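## Task

The rack's front face holds twelve drive blanks, four per row in three rows. Press each blank that protrudes fully in until it bottoms out and latches, with one exception: the blank in the bottom row that is rightmost when you stand facing the rack must stay untouched. The rack is loose on the table. Tilting it more than a little is a failure, and it must finish in its original spot. A blank that stays in only because the robot is holding it at the end does not count.

## Robot and tools

Robot: two arms, left_arm and right_arm, each ending in a two-finger gripper. Knocking anything off the table fails the job, and so does tipping the rack beyond a slight amount. Never let the arms collide or shove each other.

Frame: a single scene frame is used for all poses. Its origin sits on the table surface midway between the arms. +z is up, +x points out across the table, and left_arm is on the +y side. The arm names do not refer to image left or right. Reported hand positions can be a little off, more so when an arm is stretched far.

Gripper geometry: the fingers extend along the gripper's +z axis and close along its x axis. The reported position is the point midway between the pads, and the fingertips stick out 17.5 mm beyond it. A flat block about 9 cm long projects toward the gripper's -y side and rotates with it, so watch its clearance.

A row is always 20 numbers, even when only one arm moves. Numbers 1-10 belong to left_arm: x, y, z, qw, qx, qy, qz, gripper position, force_limit, speed. Numbers 11-20 are the same ten for right_arm. x, y, z are an absolute target for the gripper point, in metres, in the scene frame. qw, qx, qy, qz are an absolute target orientation, w first, in the same frame. The last three numbers per arm each run from -1 to 1. position: +1 is fully open (50 mm), about -0.65 means the pads touch, and -1 closes until something blocks the fingers. force_limit: -1 is about 20 N per pad, 0 about 102 N, +1 about 185 N. speed: -1 is 20 mm/s, 0 is 85 mm/s, +1 is 150 mm/s. To hold an arm still, resend its last reported position and your intended quaternion, and repeat its three gripper numbers. Sending 0 there counts as a real command. Keep the quaternion you choose the same in every row, rather than copying a drifted reported one.

Tools:
- execute_actions: takes actions, a list with zero or one entry, plus an optional pictures flag. An empty list just reports the current state. {"rows": [...], "steps": n} applies up to 15 rows, one per control step of 1/30 s, and repeats the last row if the steps outnumber the rows. n is at most 15 and defaults to 15. {"steps": n} with no rows is a wait of up to 300 steps, counted from the previous result. The call is refused, and nothing is sent, if any target lies more than 0.6 m from that arm's last reported position along any gripper axis.
- move: target is a single 20-number row. speed is the top path speed in m/s, from 0.002 to 0.5, default 0.25; turning is capped at twice that value in rad/s. Each gripper travels in a straight line toward its absolute pose, and both arms finish together, taking 0.5 to 10 s. Paths do not avoid obstacles. The finger numbers are applied at the start of the move.
- wait: seconds, 0 to 10. Lets the simulation run with no new command.
- zoom_image: camera is cam_high, cam_low, cam_left_wrist or cam_right_wrist. region is [x0, y0, x1, y1] in image pixels, at most 504x504. Full image sizes are 672x504 for cam_high and cam_low and 616x616 for the two wrist cameras.
- finished_scene: scene is the scene number.

Motion limits: on every step, the commanded pose is trimmed to within 70 mm and 16 degrees of the measured pose. When position and orientation conflict, position wins. Targets far away need several actions, so check the reported pose after each one. The simulation keeps running while you compose a reply.

Reading results: the state line gives each gripper's position and quaternion. A "Hand target" line shows where the controller is currently driving each arm. HELD marks steps on which some or all of your row was not sent. "pose unreachable" means the clearance check altered or blocked that arm's command. A move result adds a "move:" line. Its ending can be done, off_target, moving, held or fault, and each gripper's distance to its target is listed. limits=paced means the pose was clipped. limits=held means some steps were blocked, and the arm may jump quickly afterward. object_status: 0 moving, 1 blocked while opening, 2 blocked while closing (a grip), 3 reached the commanded opening or pads met. Flange force is the estimated outside force on the gripper and carries some error. MOTOR HOT warns that a motor is near its heat limit; past it the arm brakes until cooled.

Faults to avoid: an arm halts for 10 s if a joint reaches its load limit, or if an outside force reaches 150 N. The arms are stiff, so pushing even slightly past a firm contact can trigger this. Press the blanks with modest, slow moves that end only just past the latch depth, then back off. Pushing hard or fast, or aiming far beyond contact, hits harder and can tip or slide the unfixed rack. Before finishing, check in the images that the blanks stay in with the grippers clear and that the rack is back where it began.

Each tool is called after ">>>" by a JSON object that holds its "op" and its "data".

## Session

I'll start by looking at the scene.

>>> {"op": "execute_actions", "data": {"actions": []}}

Scene clock: 0.00 s of 4500.00 s.
left_arm: end_effector_position=(+0.4926, +0.4942, +0.1478) position_measured=3 object_status=3 end_effector_quat_wxyz=(-0.112, +0.798, +0.530, -0.263) | right_arm: end_effector_position=(+0.5410, -0.3944, +0.3495) position_measured=3 object_status=3 end_effector_quat_wxyz=(+0.041, +0.995, +0.087, -0.005)
Joint positions: left_arm=[ 0.282  0.728  0.584 -0.146 -1.989 -0.849] | right_arm=[ 0.383  0.277  0.486  0.079 -1.81  -1.736]
Joint velocities: left_arm=[-0.001 -0.     0.     0.     0.    -0.   ] | right_arm=[ 0.    -0.     0.    -0.    -0.001 -0.002]
Flange force (N, the push that the arm receives, along the gripper's own x y z axes): no reading
Hand target (left_arm): +0.493, +0.494, +0.148; -0.112, +0.798, +0.530, -0.263
Hand target (right_arm): +0.541, -0.394, +0.350; +0.041, +0.995, +0.087, -0.005

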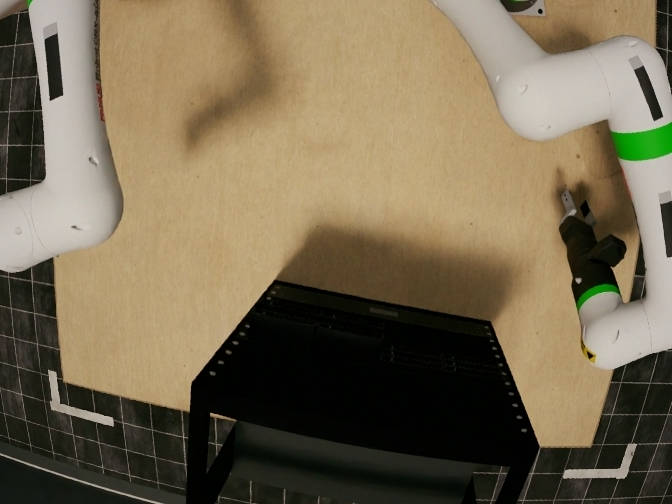

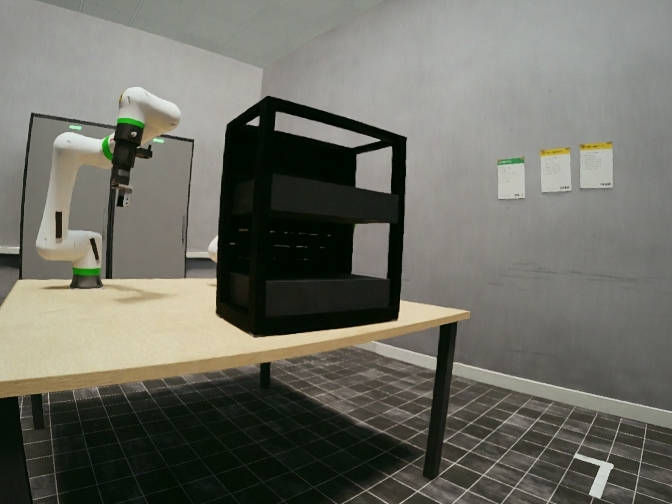

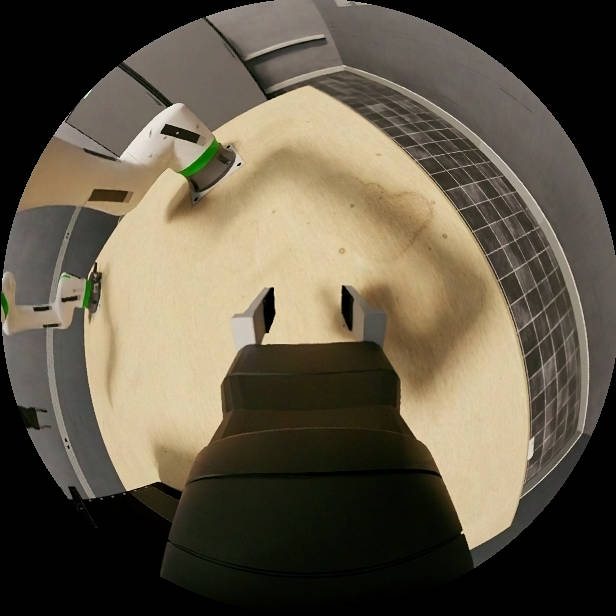

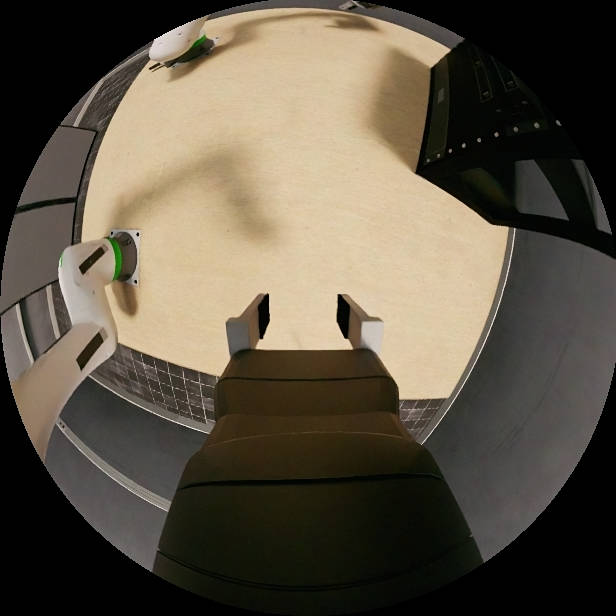

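>>> {"op": "zoom_image", "data": {"camera": "cam_high", "region": [180, 260, 560, 470]}}

>>> {"op": "zoom_image", "data": {"camera": "cam_right_wrist", "region": [380, 20, 616, 256]}}

>>> {"op": "zoom_image", "data": {"camera": "cam_low", "region": [200, 90, 420, 340]}}

Region (180, 260, 560, 470) of cam_high's 672x504 image, scaled by 1.326, with more detail than that image has; it fills the top 279 rows of this view, and the rest is white.

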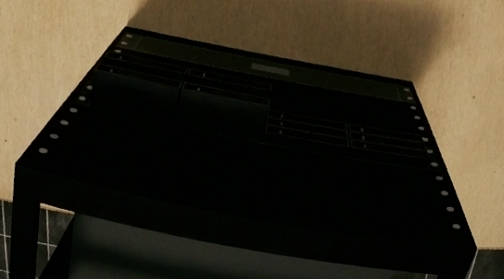

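Region (380, 20, 616, 256) of cam_right_wrist's 616x616 image, scaled by 2.136, with more detail than that image has.

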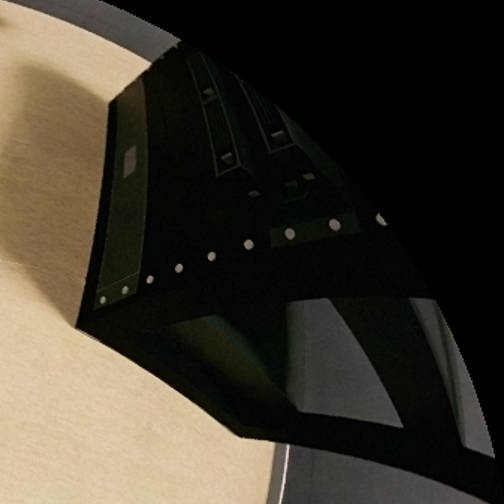

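Region (200, 90, 420, 340) of cam_low's 672x504 image, scaled by 2.016, with more detail than that image has; it fills the left 444 columns of this view, and the rest is white.

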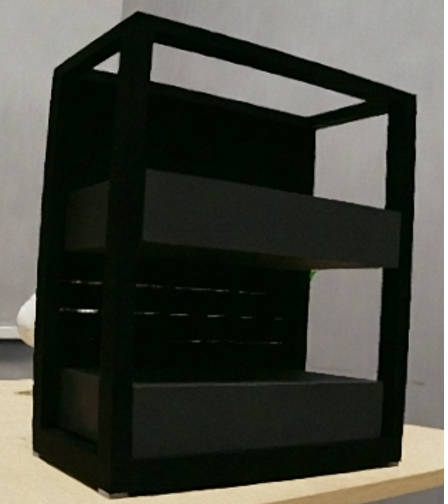

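>>> {"op": "move", "data": {"target": [0.4926, 0.4942, 0.1478, -0.112, 0.798, 0.530, -0.263, 1, 0, 0, 0.30, -0.05, 0.25, 0.5, -0.5, 0.5, -0.5, 1, 0, 0], "speed": 0.25}}

Scene clock: 22.73 s of 4500.00 s.
left_arm: end_effector_position=(+0.4926, +0.4942, +0.1478) position_measured=3 object_status=3 end_effector_quat_wxyz=(-0.112, +0.798, +0.530, -0.263) | right_arm: end_effector_position=(+0.3000, -0.0514, +0.2503) position_measured=3 object_status=3 end_effector_quat_wxyz=(-0.421, +0.866, -0.246, +0.112)
Joint positions: left_arm=[ 0.282  0.728  0.584 -0.146 -1.989 -0.848] | right_arm=[ 1.322 -0.566 -0.967  0.634 -0.349 -3.929]
Joint velocities: left_arm=[ 0.001 -0.002 -0.    -0.    -0.001 -0.   ] | right_arm=[-0.011 -0.003 -0.006 -0.023  0.028 -0.001]
Flange force (N, the push that the arm receives, along the gripper's own x y z axes): left_arm=[4.3 3.7 -4.2] | right_arm=no reading
Hand target (left_arm): +0.493, +0.494, +0.148; -0.112, +0.798, +0.530, -0.263
Hand target (right_arm): +0.300, -0.051, +0.250; -0.422, +0.865, -0.247, +0.110
Off the commanded pose (left_arm): 0.000 m, 0 deg.
Off the commanded pose (right_arm): 0.001 m, 69 deg; orientation clipped at the last step of the last action.
joint sent to its limit (right arm) — the command would take joint 6 (wrist roll) past its lower limit, so that joint was sent only as far as its limit.
After step 90, 13.93 s passed at rest.
move: off_target (right_arm); limits=paced

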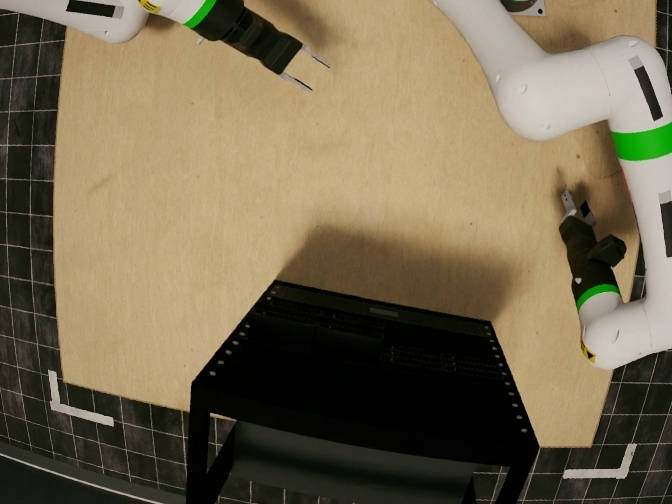

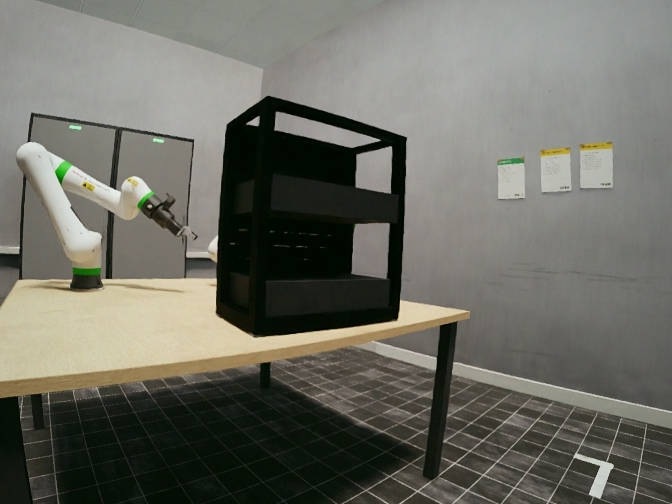

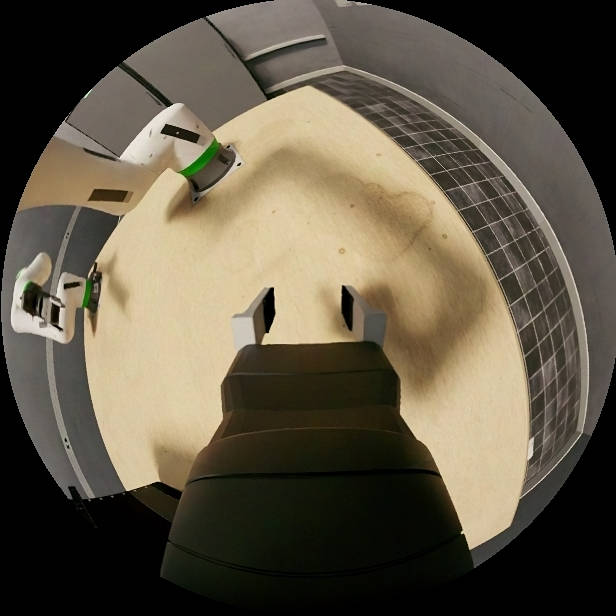

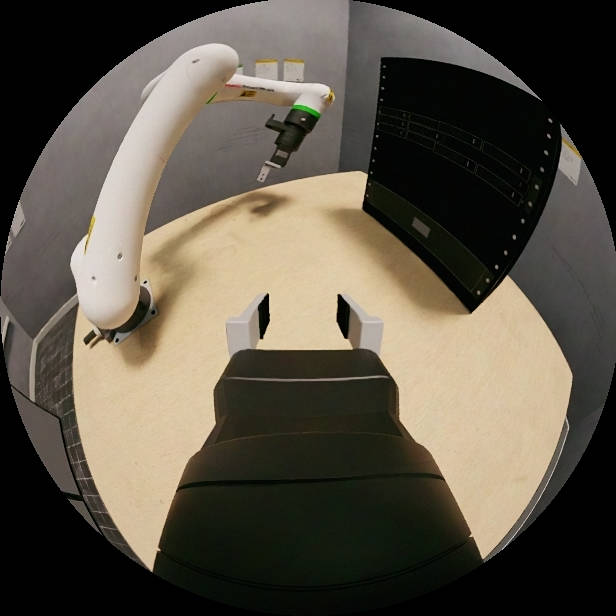

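>>> {"op": "zoom_image", "data": {"camera": "cam_right_wrist", "region": [350, 50, 590, 320]}}

Region (350, 50, 590, 320) of cam_right_wrist's 616x616 image, scaled by 1.867, with more detail than that image has.

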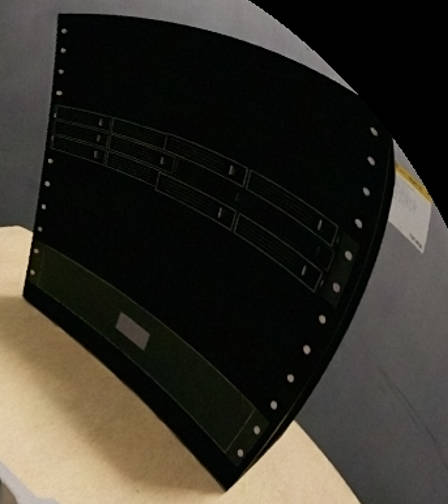

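>>> {"op": "move", "data": {"target": [0.4926, 0.4942, 0.1478, -0.112, 0.798, 0.530, -0.263, 1, 0, 0, 0.42, -0.02, 0.25, 0, 0.7071, 0, 0.7071, 1, 0, 0], "speed": 0.25}}

Scene clock: 53.77 s of 4500.00 s.
left_arm: end_effector_position=(+0.4926, +0.4942, +0.1478) position_measured=3 object_status=3 end_effector_quat_wxyz=(-0.112, +0.798, +0.530, -0.263) | right_arm: end_effector_position=(+0.4205, -0.0206, +0.2499) position_measured=3 object_status=3 end_effector_quat_wxyz=(+0.072, +0.758, +0.049, +0.646)
Joint positions: left_arm=[ 0.282  0.728  0.584 -0.146 -1.989 -0.848] | right_arm=[ 1.362  0.209 -0.76   1.638 -1.336 -3.929]
Joint velocities: left_arm=[ 0.    -0.     0.    -0.001  0.001  0.002] | right_arm=[-0.     0.007  0.002  0.001 -0.006 -0.001]
Flange force (N, the push that the arm receives, along the gripper's own x y z axes): left_arm=[3.4 2.9 -3.5] | right_arm=[-0.4 5.3 0.6]
Hand target (left_arm): +0.493, +0.494, +0.148; -0.112, +0.798, +0.530, -0.263
Hand target (right_arm): +0.421, -0.021, +0.250; +0.072, +0.758, +0.049, +0.646
Off the commanded pose (left_arm): 0.000 m, 0 deg.
Off the commanded pose (right_arm): 0.001 m, 13 deg.
joint sent to its limit (right arm) — the command would take joint 6 (wrist roll) past its lower limit, so that joint was sent only as far as its limit.
After step 90, 24.30 s passed at rest.
move: off_target (right_arm)

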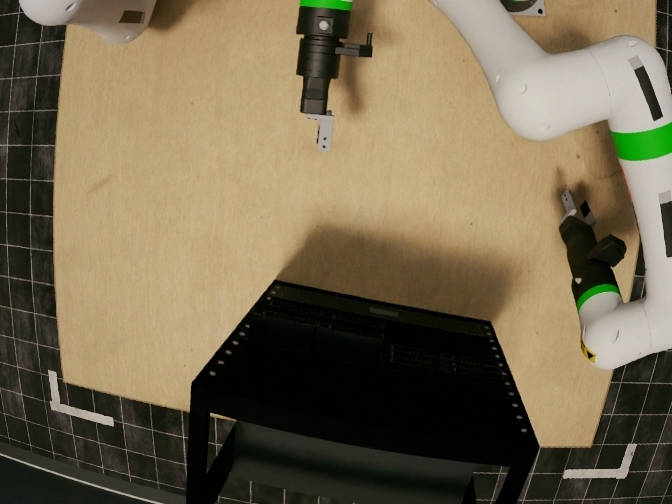

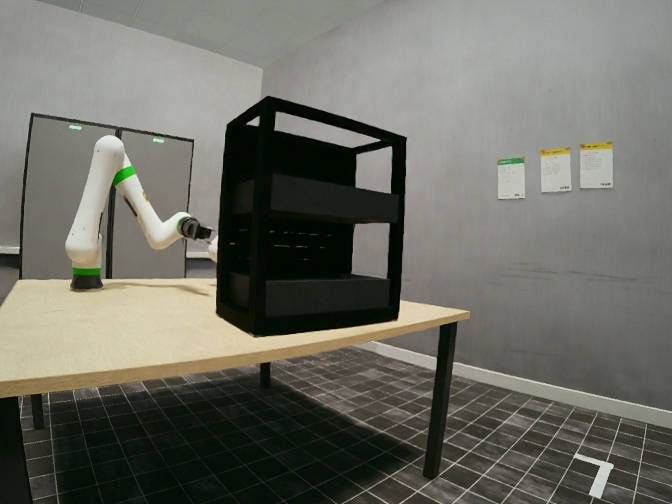

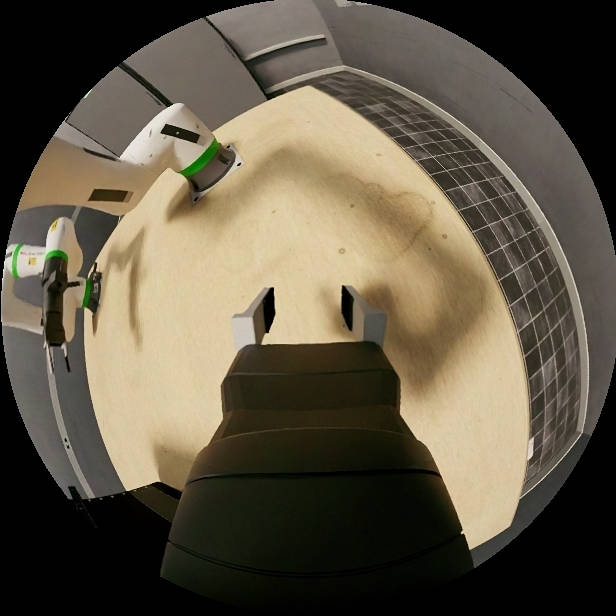

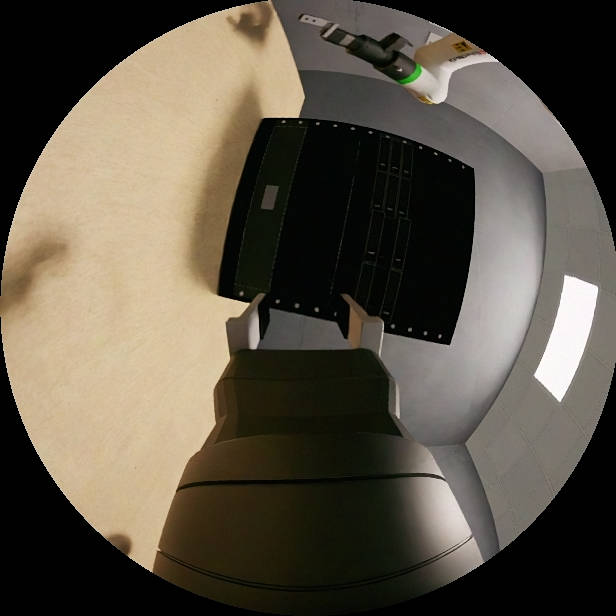

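>>> {"op": "move", "data": {"target": [0.4926, 0.4942, 0.1478, -0.112, 0.798, 0.530, -0.263, 1, 0, 0, 0.42, 0.0, 0.30, 0.6645, 0.2418, 0.6645, 0.2418, 1, 0, 0], "speed": 0.5}}

>>> {"op": "move", "data": {"target": [0.4926, 0.4942, 0.1478, -0.112, 0.798, 0.530, -0.263, 1, 0, 0, 0.42, 0.05, 0.30, 0.5, -0.5, 0.5, -0.5, 1, 0, 0], "speed": 0.5}}

Scene clock: 69.83 s of 4500.00 s.
left_arm: end_effector_position=(+0.4926, +0.4942, +0.1478) position_measured=3 object_status=3 end_effector_quat_wxyz=(-0.112, +0.798, +0.530, -0.263) | right_arm: end_effector_position=(+0.4201, +0.0000, +0.3000) position_measured=3 object_status=3 end_effector_quat_wxyz=(+0.664, +0.242, +0.665, +0.242)
Joint positions: left_arm=[ 0.282  0.728  0.584 -0.146 -1.989 -0.848] | right_arm=[ 1.362  0.292 -0.62   1.758 -1.428 -1.623]
Joint velocities: left_arm=[ 0.001  0.    -0.    -0.001  0.     0.001] | right_arm=[ 0.001 -0.     0.001 -0.002  0.     0.006]
Flange force (N, the push that the arm receives, along the gripper's own x y z axes): left_arm=[3.5 3.0 -3.5] | right_arm=[-6.3 -5.3 -4.5]
Hand target (left_arm): +0.493, +0.494, +0.148; -0.112, +0.798, +0.530, -0.263
Hand target (right_arm): +0.420, +0.000, +0.300; +0.664, +0.242, +0.665, +0.242
Off the commanded pose (left_arm): 0.000 m, 0 deg.
Off the commanded pose (right_arm): 0.000 m, 0 deg.
After step 90, 10.20 s passed at rest.
move: done

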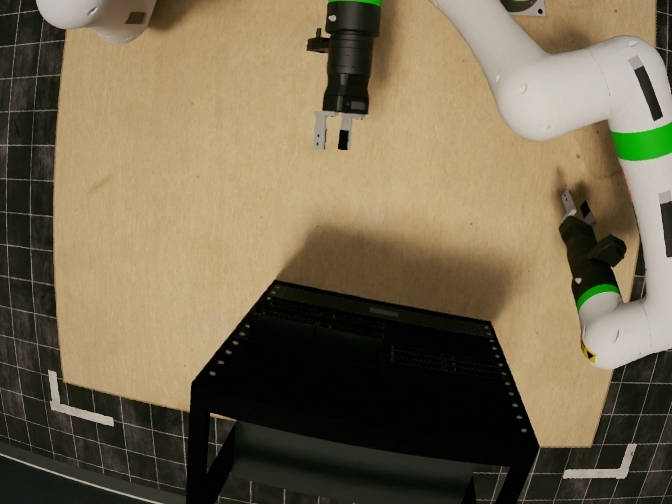

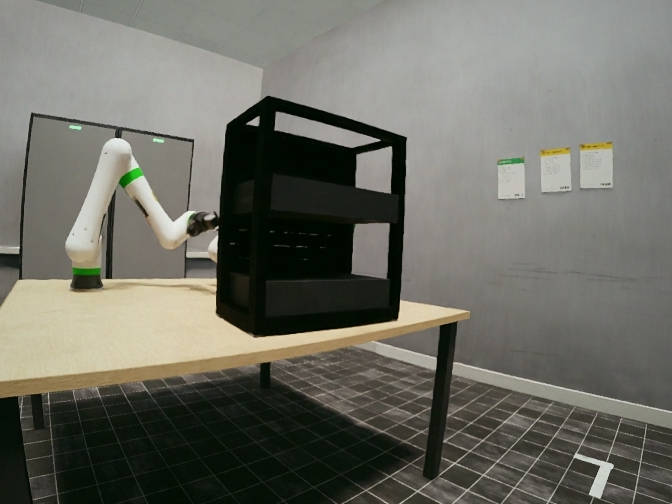

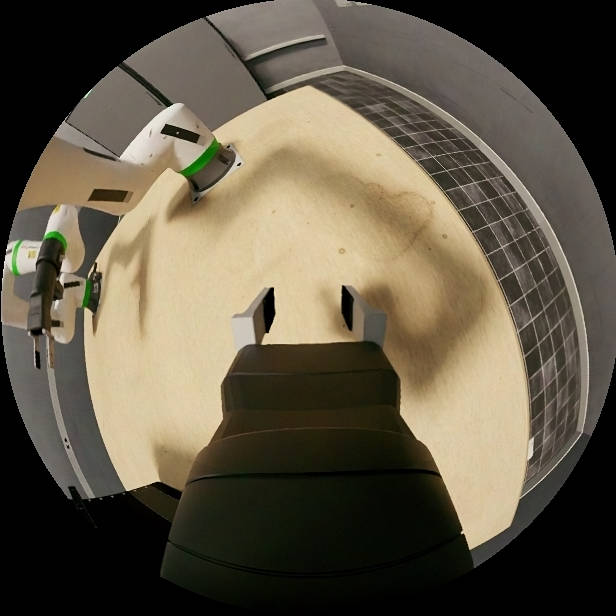

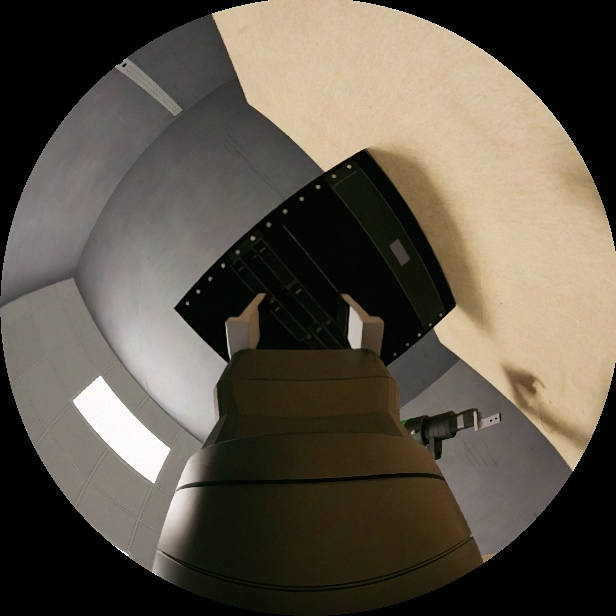

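Scene clock: 72.70 s of 4500.00 s.
left_arm: end_effector_position=(+0.4926, +0.4942, +0.1478) position_measured=3 object_status=3 end_effector_quat_wxyz=(-0.112, +0.798, +0.530, -0.263) | right_arm: end_effector_position=(+0.4202, +0.0498, +0.3002) position_measured=3 object_status=3 end_effector_quat_wxyz=(+0.500, -0.500, +0.500, -0.500)
Joint positions: left_arm=[ 0.282  0.728  0.584 -0.146 -1.989 -0.848] | right_arm=[ 1.377  0.417 -0.559  1.753 -1.449  0.583]
Joint velocities: left_arm=[ 0.     0.001 -0.     0.001  0.001  0.001] | right_arm=[ 0.001 -0.001  0.001 -0.002  0.002  0.006]
Flange force (N, the push that the arm receives, along the gripper's own x y z axes): left_arm=[3.7 2.9 -2.9] | right_arm=[8.2 -1.5 -0.4]
Hand target (left_arm): +0.493, +0.494, +0.148; -0.112, +0.798, +0.530, -0.263
Hand target (right_arm): +0.420, +0.050, +0.300; +0.500, -0.500, +0.500, -0.500
Off the commanded pose (left_arm): 0.000 m, 0 deg.
Off the commanded pose (right_arm): 0.000 m, 0 deg.
move: done

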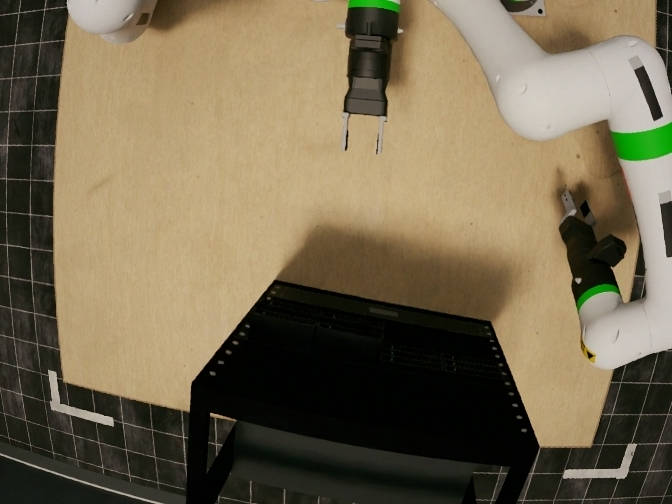

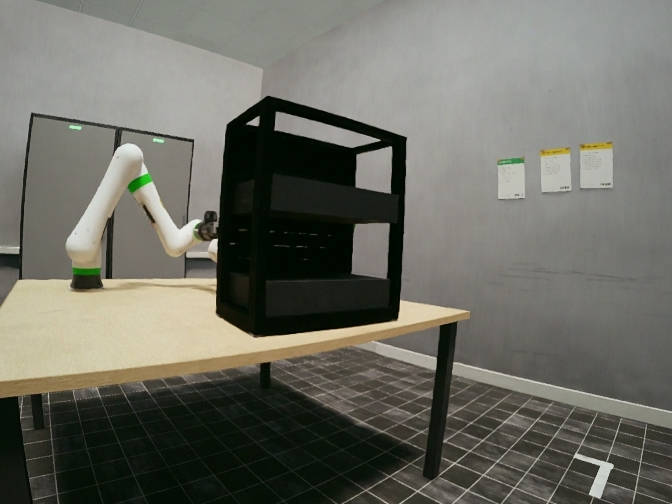

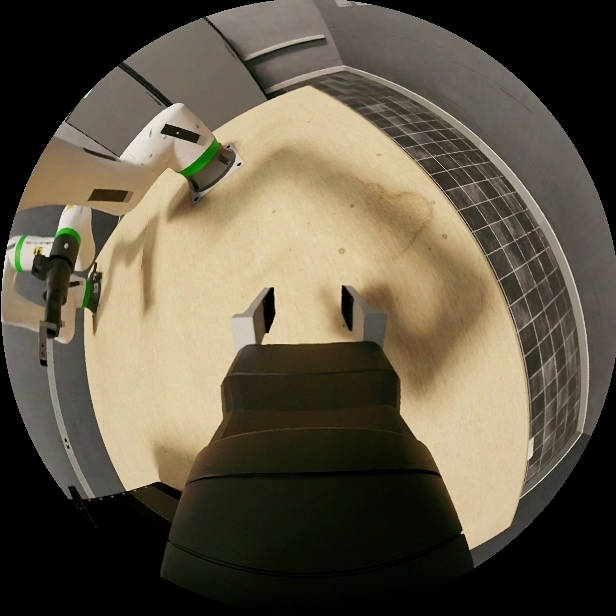

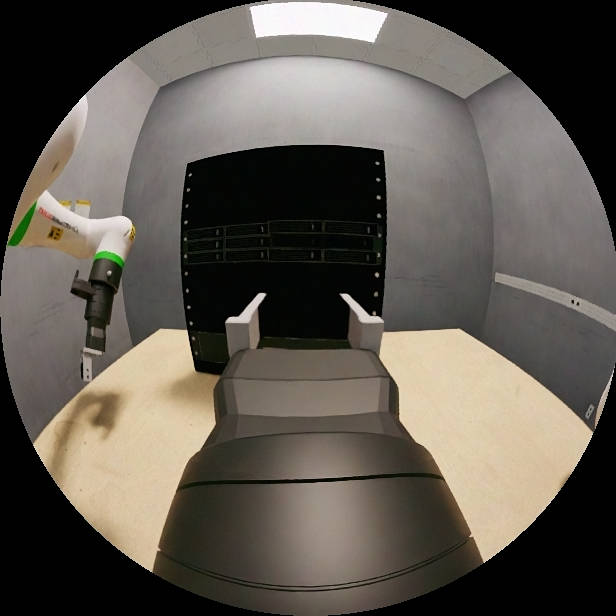

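>>> {"op": "zoom_image", "data": {"camera": "cam_right_wrist", "region": [170, 140, 400, 300]}}

Region (170, 140, 400, 300) of cam_right_wrist's 616x616 image, scaled by 2.191, with more detail than that image has; it fills the top 351 rows of this view, and the rest is white.

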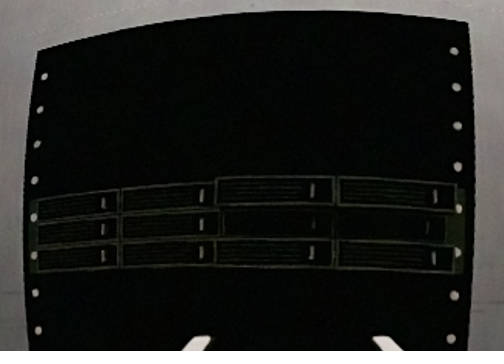

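>>> {"op": "zoom_image", "data": {"camera": "cam_high", "region": [170, 340, 570, 504]}}

Region (170, 340, 570, 504) of cam_high's 672x504 image, scaled by 1.260, with more detail than that image has; it fills the top 207 rows of this view, and the rest is white.

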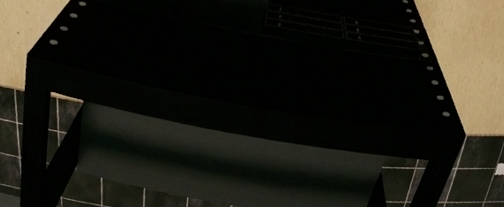

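>>> {"op": "move", "data": {"target": [0.60, 0.30, 0.70, 0, 1, 0, 0, 1, 0, 0, 0.42, 0.05, 0.30, 0.5, -0.5, 0.5, -0.5, 1, 0, 0], "speed": 0.3}}

>>> {"op": "move", "data": {"target": [0.80, 0.05, 0.74, 0, 1, 0, 0, 1, 0, 0, 0.42, 0.05, 0.30, 0.5, -0.5, 0.5, -0.5, 1, 0, 0], "speed": 0.25}}

Scene clock: 106.00 s of 4500.00 s.
left_arm: end_effector_position=(+0.5988, +0.3005, +0.6975) position_measured=3 object_status=3 end_effector_quat_wxyz=(+0.007, +0.936, -0.026, +0.352) | right_arm: end_effector_position=(+0.4200, +0.0500, +0.3000) position_measured=3 object_status=3 end_effector_quat_wxyz=(+0.500, -0.500, +0.500, -0.500)
Joint positions: left_arm=[ 0.04   0.444  1.522  0.164 -1.938 -1.697] | right_arm=[ 1.378  0.418 -0.559  1.753 -1.449  0.583]
Joint velocities: left_arm=[ 0.013 -0.003 -0.011  0.029  0.003 -0.022] | right_arm=[-0.    -0.001  0.    -0.     0.001 -0.001]
Flange force (N, the push that the arm receives, along the gripper's own x y z axes): left_arm=no reading | right_arm=[6.1 -0.9 -0.2]
Hand target (left_arm): +0.599, +0.301, +0.697; +0.007, +0.936, -0.027, +0.352
Hand target (right_arm): +0.420, +0.050, +0.300; +0.500, -0.500, +0.500, -0.500
Off the commanded pose (left_arm): 0.003 m, 41 deg; orientation clipped at the last step of the last action.
Off the commanded pose (right_arm): 0.000 m, 0 deg.
elbow stopped short (left arm): the move would have taken joint 3 (elbow) straighter than the controller allows; a more bent joint 3 avoids this.
After step 90, 27.37 s passed at rest.
move: off_target (left_arm); limits=paced

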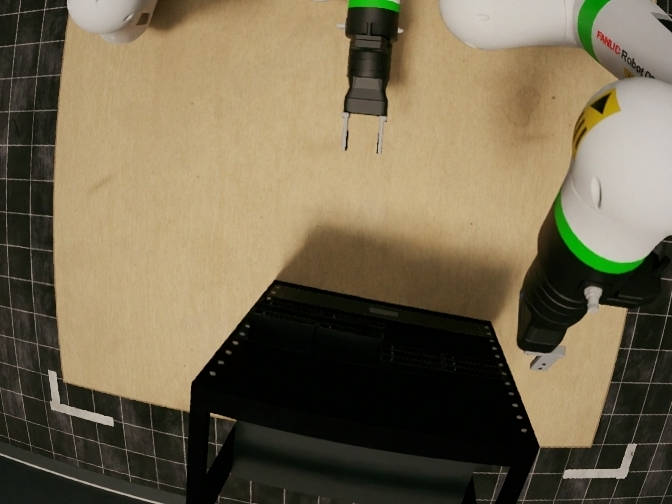

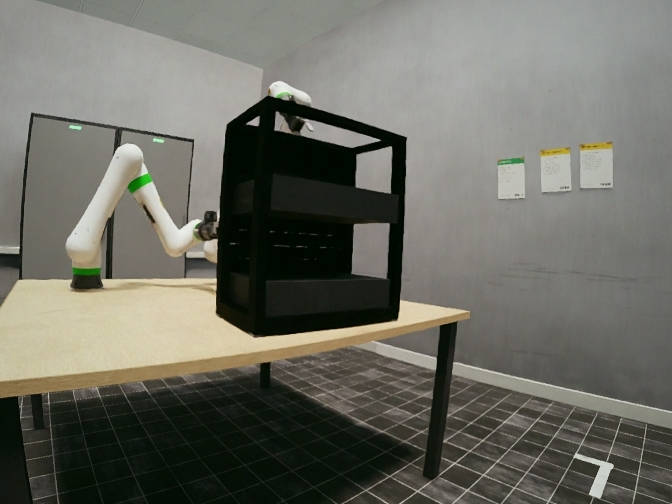

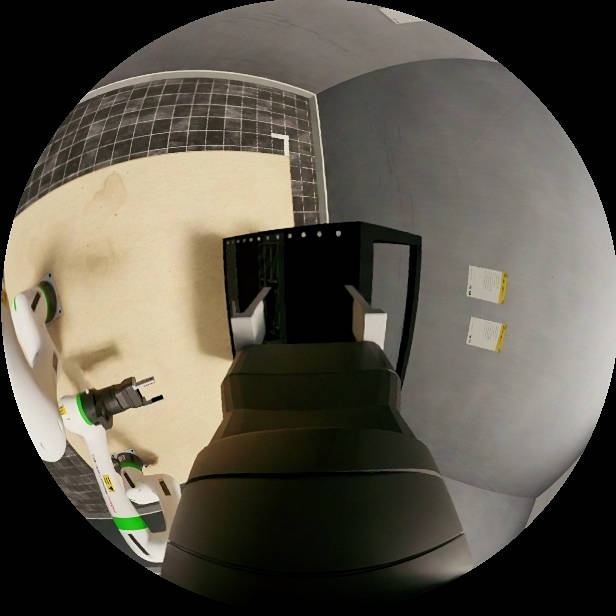

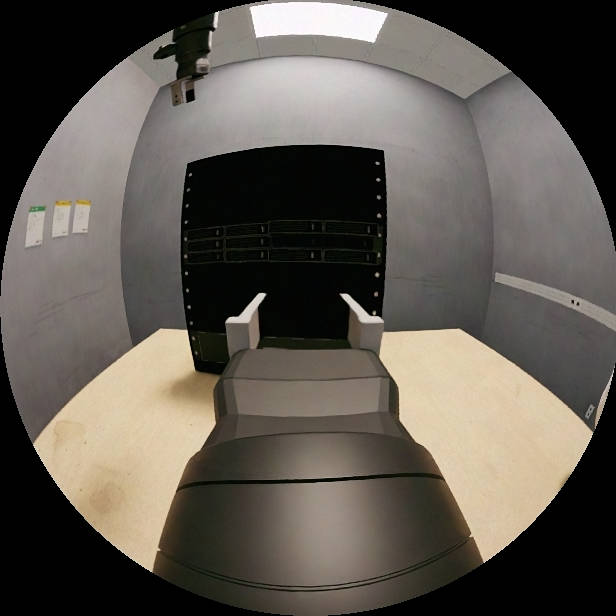

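Scene clock: 109.17 s of 4500.00 s.
left_arm: end_effector_position=(+0.7995, +0.0509, +0.7387) position_measured=3 object_status=3 end_effector_quat_wxyz=(+0.170, +0.805, -0.052, +0.566) | right_arm: end_effector_position=(+0.4200, +0.0500, +0.3000) position_measured=3 object_status=3 end_effector_quat_wxyz=(+0.500, -0.500, +0.500, -0.500)
Joint positions: left_arm=[-0.305  0.671  1.509  0.206 -1.158 -1.489] | right_arm=[ 1.378  0.418 -0.559  1.753 -1.449  0.583]
Joint velocities: left_arm=[ 0.011 -0.001 -0.011  0.035  0.006  0.016] | right_arm=[-0.    -0.001 -0.    -0.    -0.     0.001]
Flange force (N, the push that the arm receives, along the gripper's own x y z axes): left_arm=no reading | right_arm=[8.5 -1.4 -1.4]
Hand target (left_arm): +0.799, +0.051, +0.739; +0.171, +0.805, -0.052, +0.565
Hand target (right_arm): +0.420, +0.050, +0.300; +0.500, -0.500, +0.500, -0.500
Off the commanded pose (left_arm): 0.002 m, 73 deg; orientation clipped at the last step of the last action.
Off the commanded pose (right_arm): 0.000 m, 0 deg.
elbow stopped short (left arm): the move would have taken joint 3 (elbow) straighter than the controller allows; a more bent joint 3 avoids this.
move: off_target (left_arm); limits=paced

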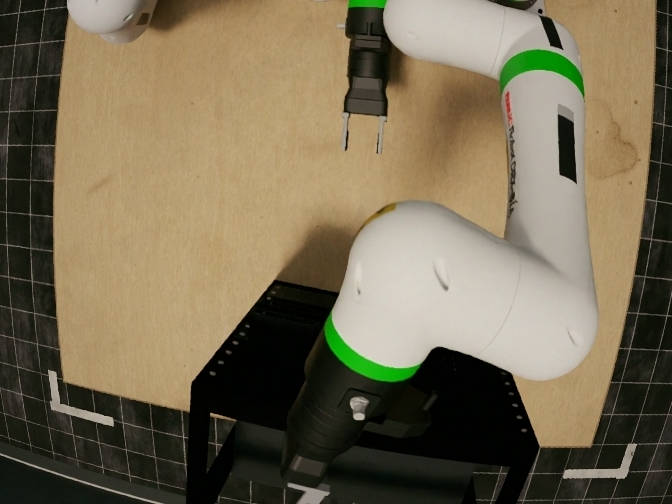

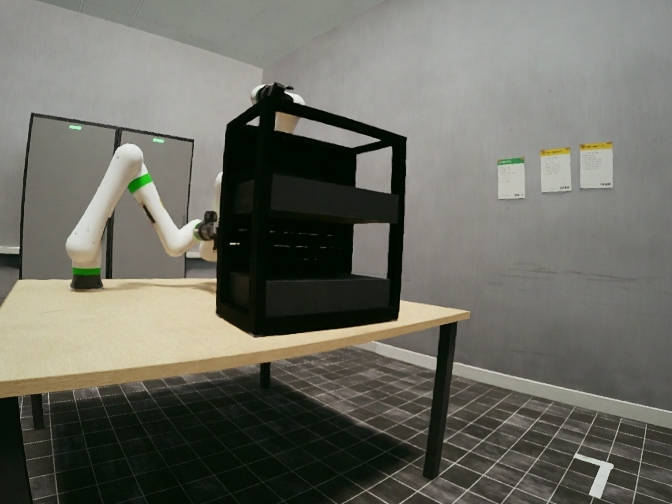

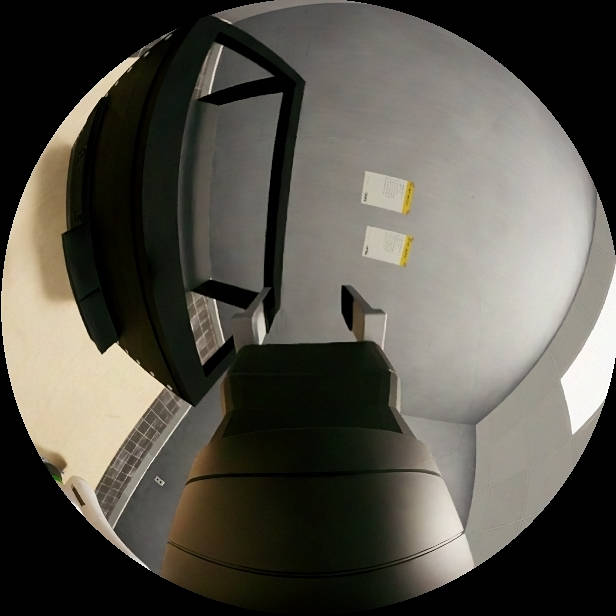

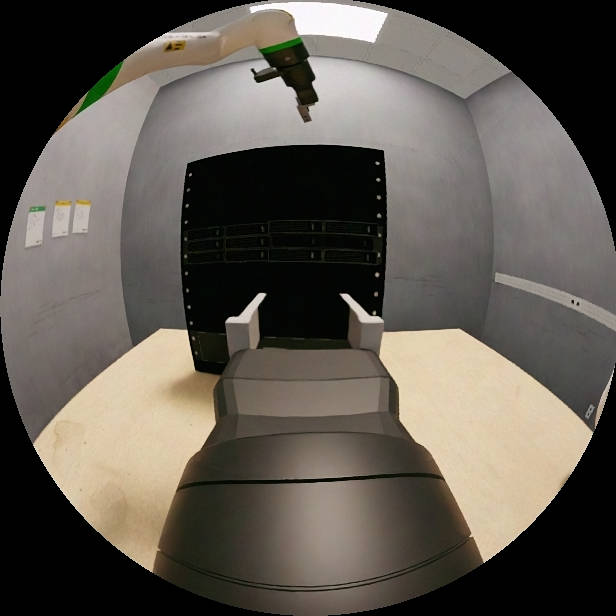

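>>> {"op": "move", "data": {"target": [0.55, 0.15, 0.50, 0.5, -0.5, 0.5, -0.5, 1, 0, 0, 0.55, -0.40, 0.35, 0, 0.4226, 0.9063, 0, 1, 0, 0], "speed": 0.4}}

Scene clock: 230.70 s of 4500.00 s.
left_arm: end_effector_position=(+0.5504, +0.1514, +0.4991) position_measured=3 object_status=3 end_effector_quat_wxyz=(+0.501, -0.501, +0.498, -0.499) | right_arm: end_effector_position=(+0.5495, -0.3961, +0.3512) position_measured=3 object_status=3 end_effector_quat_wxyz=(+0.075, +0.376, +0.923, -0.032)
Joint positions: left_arm=[-0.83  -0.364 -0.284 -1.474 -0.69  -1.696] | right_arm=[ 0.483  0.253  0.424  0.156 -1.688  0.362]
Joint velocities: left_arm=[-0.    -0.    -0.001 -0.001 -0.    -0.001] | right_arm=[-0.121  0.089  0.196 -0.194 -0.132 -0.032]
Flange force (N, the push that the arm receives, along the gripper's own x y z axes): left_arm=[3.0 1.1 3.6] | right_arm=[4.1 -3.3 2.0]
Hand target (left_arm): +0.550, +0.151, +0.499; +0.501, -0.501, +0.498, -0.499
Hand target (right_arm): +0.550, -0.396, +0.351; +0.066, +0.384, +0.921, -0.027
Off the commanded pose (left_arm): 0.002 m, 0 deg.
Off the commanded pose (right_arm): 0.004 m, 11 deg.
After step 90, 110.03 s passed at rest.
move: moving (right_arm; no rest 5 s after the path's end); limits=paced,held; held on 8 of 255 steps (right_arm)
pose unreachable (right arm): on one or more control steps of this call this arm could not follow its commanded pose, so it was not sent that pose on those steps. It may still have moved: this result reports where it is.
cause: the commanded pose would bring a part of the arm too close to another arm (a part of this arm just beyond joint 5 (wrist pitch) and a part of the other arm just beyond its joint 2 (shoulder)).

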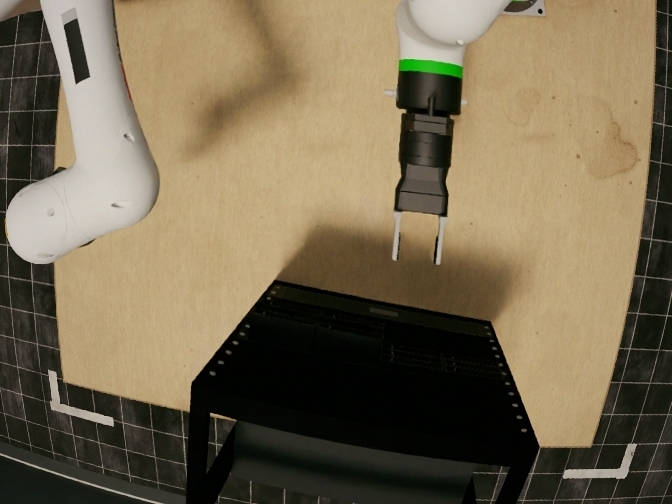

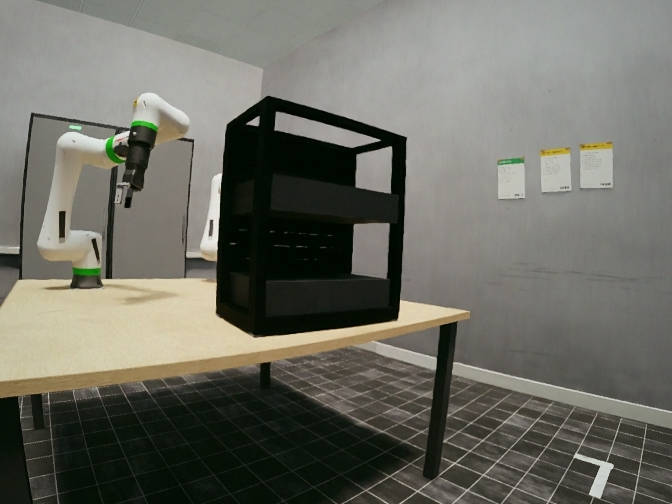

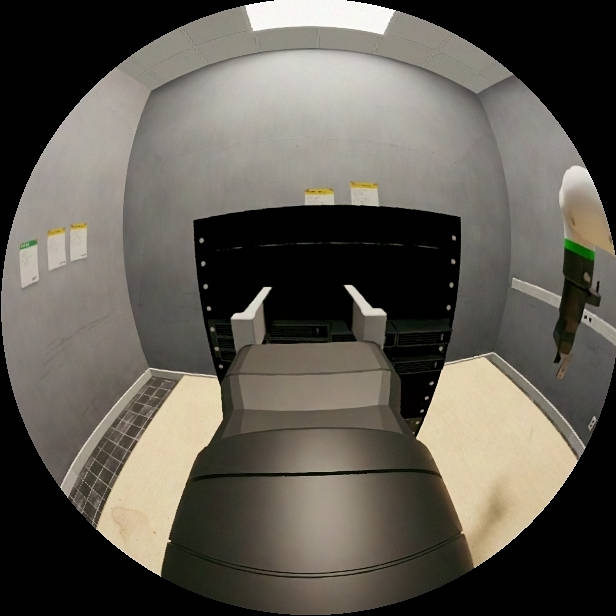

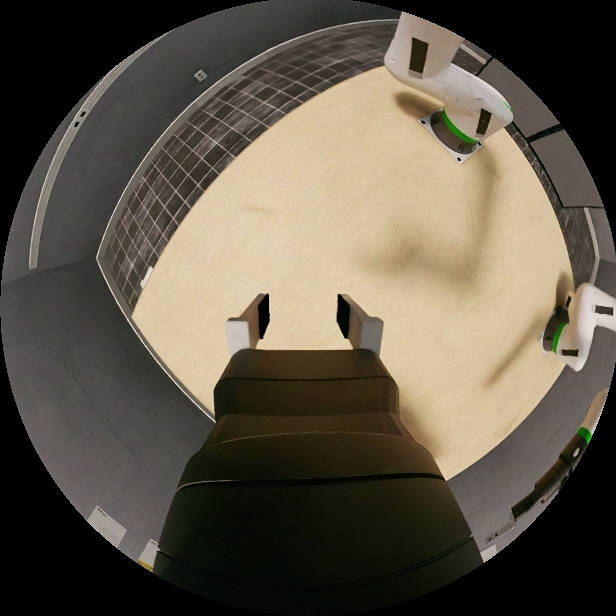

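>>> {"op": "move", "data": {"target": [0.55, 0.02, 0.39, 0.5, -0.5, 0.5, -0.5, 1, 0, 0, 0.72, -0.36, 0.47, 0.6964, -0.6964, 0.1228, -0.1228, 1, 0, 0], "speed": 0.4}}

Scene clock: 239.43 s of 4500.00 s.
left_arm: end_effector_position=(+0.5501, +0.0206, +0.3902) position_measured=3 object_status=3 end_effector_quat_wxyz=(+0.501, -0.500, +0.500, -0.500) | right_arm: end_effector_position=(+0.7202, -0.3606, +0.4719) position_measured=3 object_status=3 end_effector_quat_wxyz=(+0.695, -0.697, +0.124, -0.122)
Joint positions: left_arm=[-1.173  0.013 -0.234 -1.718 -1.045 -1.285] | right_arm=[-0.312  0.513  0.595 -1.567 -1.559 -1.655]
Joint velocities: left_arm=[-0.001 -0.001  0.     0.001 -0.     0.002] | right_arm=[ 0.001 -0.002 -0.004 -0.     0.005 -0.002]
Flange force (N, the push that the arm receives, along the gripper's own x y z axes): left_arm=[3.1 2.8 2.8] | right_arm=[-13.8 3.1 0.3]
Hand target (left_arm): +0.550, +0.021, +0.390; +0.501, -0.500, +0.500, -0.500
Hand target (right_arm): +0.720, -0.361, +0.472; +0.695, -0.697, +0.124, -0.122
Off the commanded pose (left_arm): 0.001 m, 0 deg.
Off the commanded pose (right_arm): 0.002 m, 0 deg.
elbow stopped short (right arm): the move would have taken joint 3 (elbow) straighter than the controller allows; a more bent joint 3 avoids this.
After step 90, 1.73 s passed at rest.
move: done

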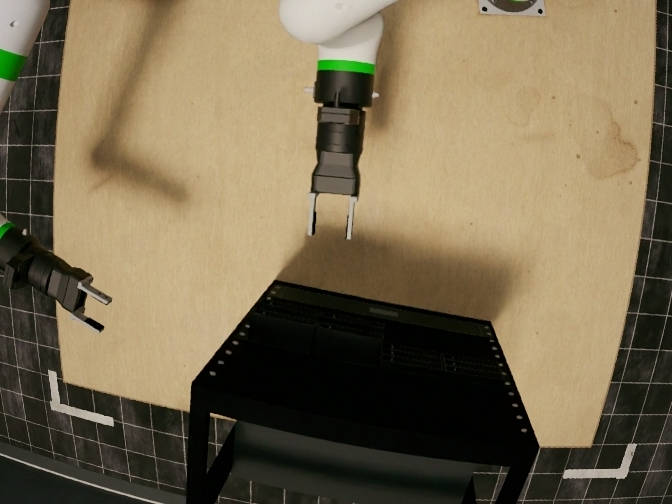

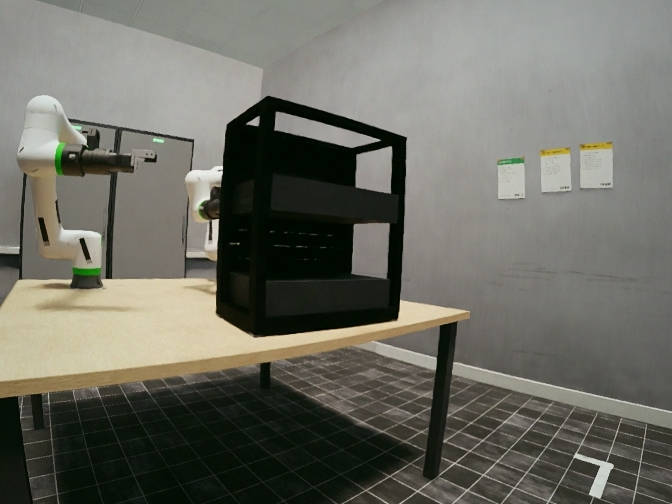

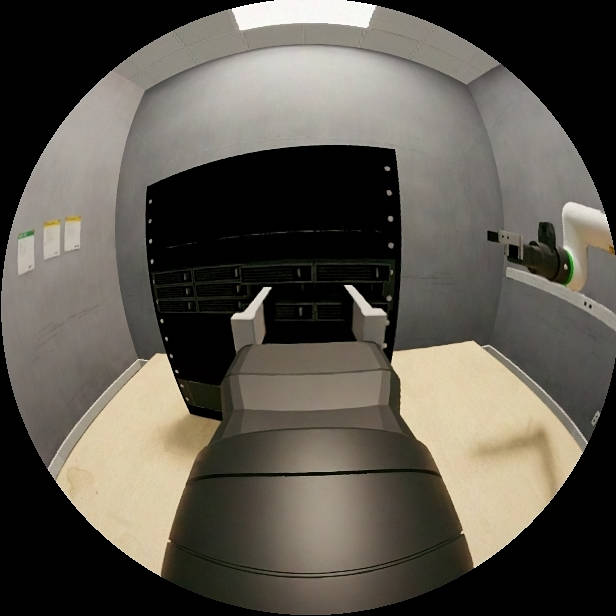

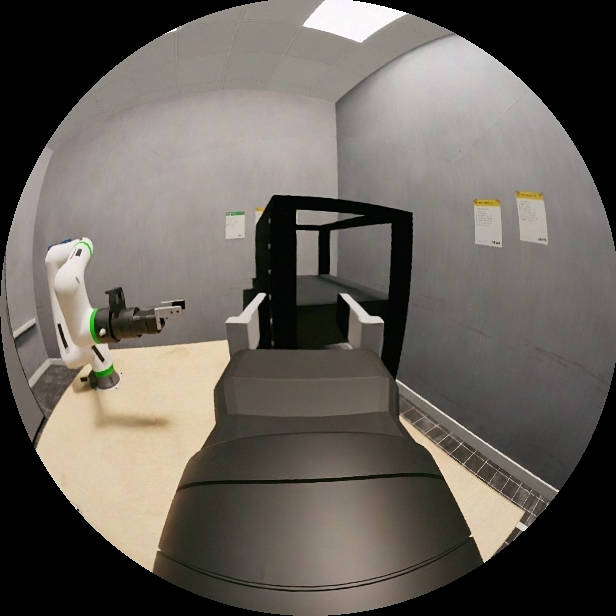

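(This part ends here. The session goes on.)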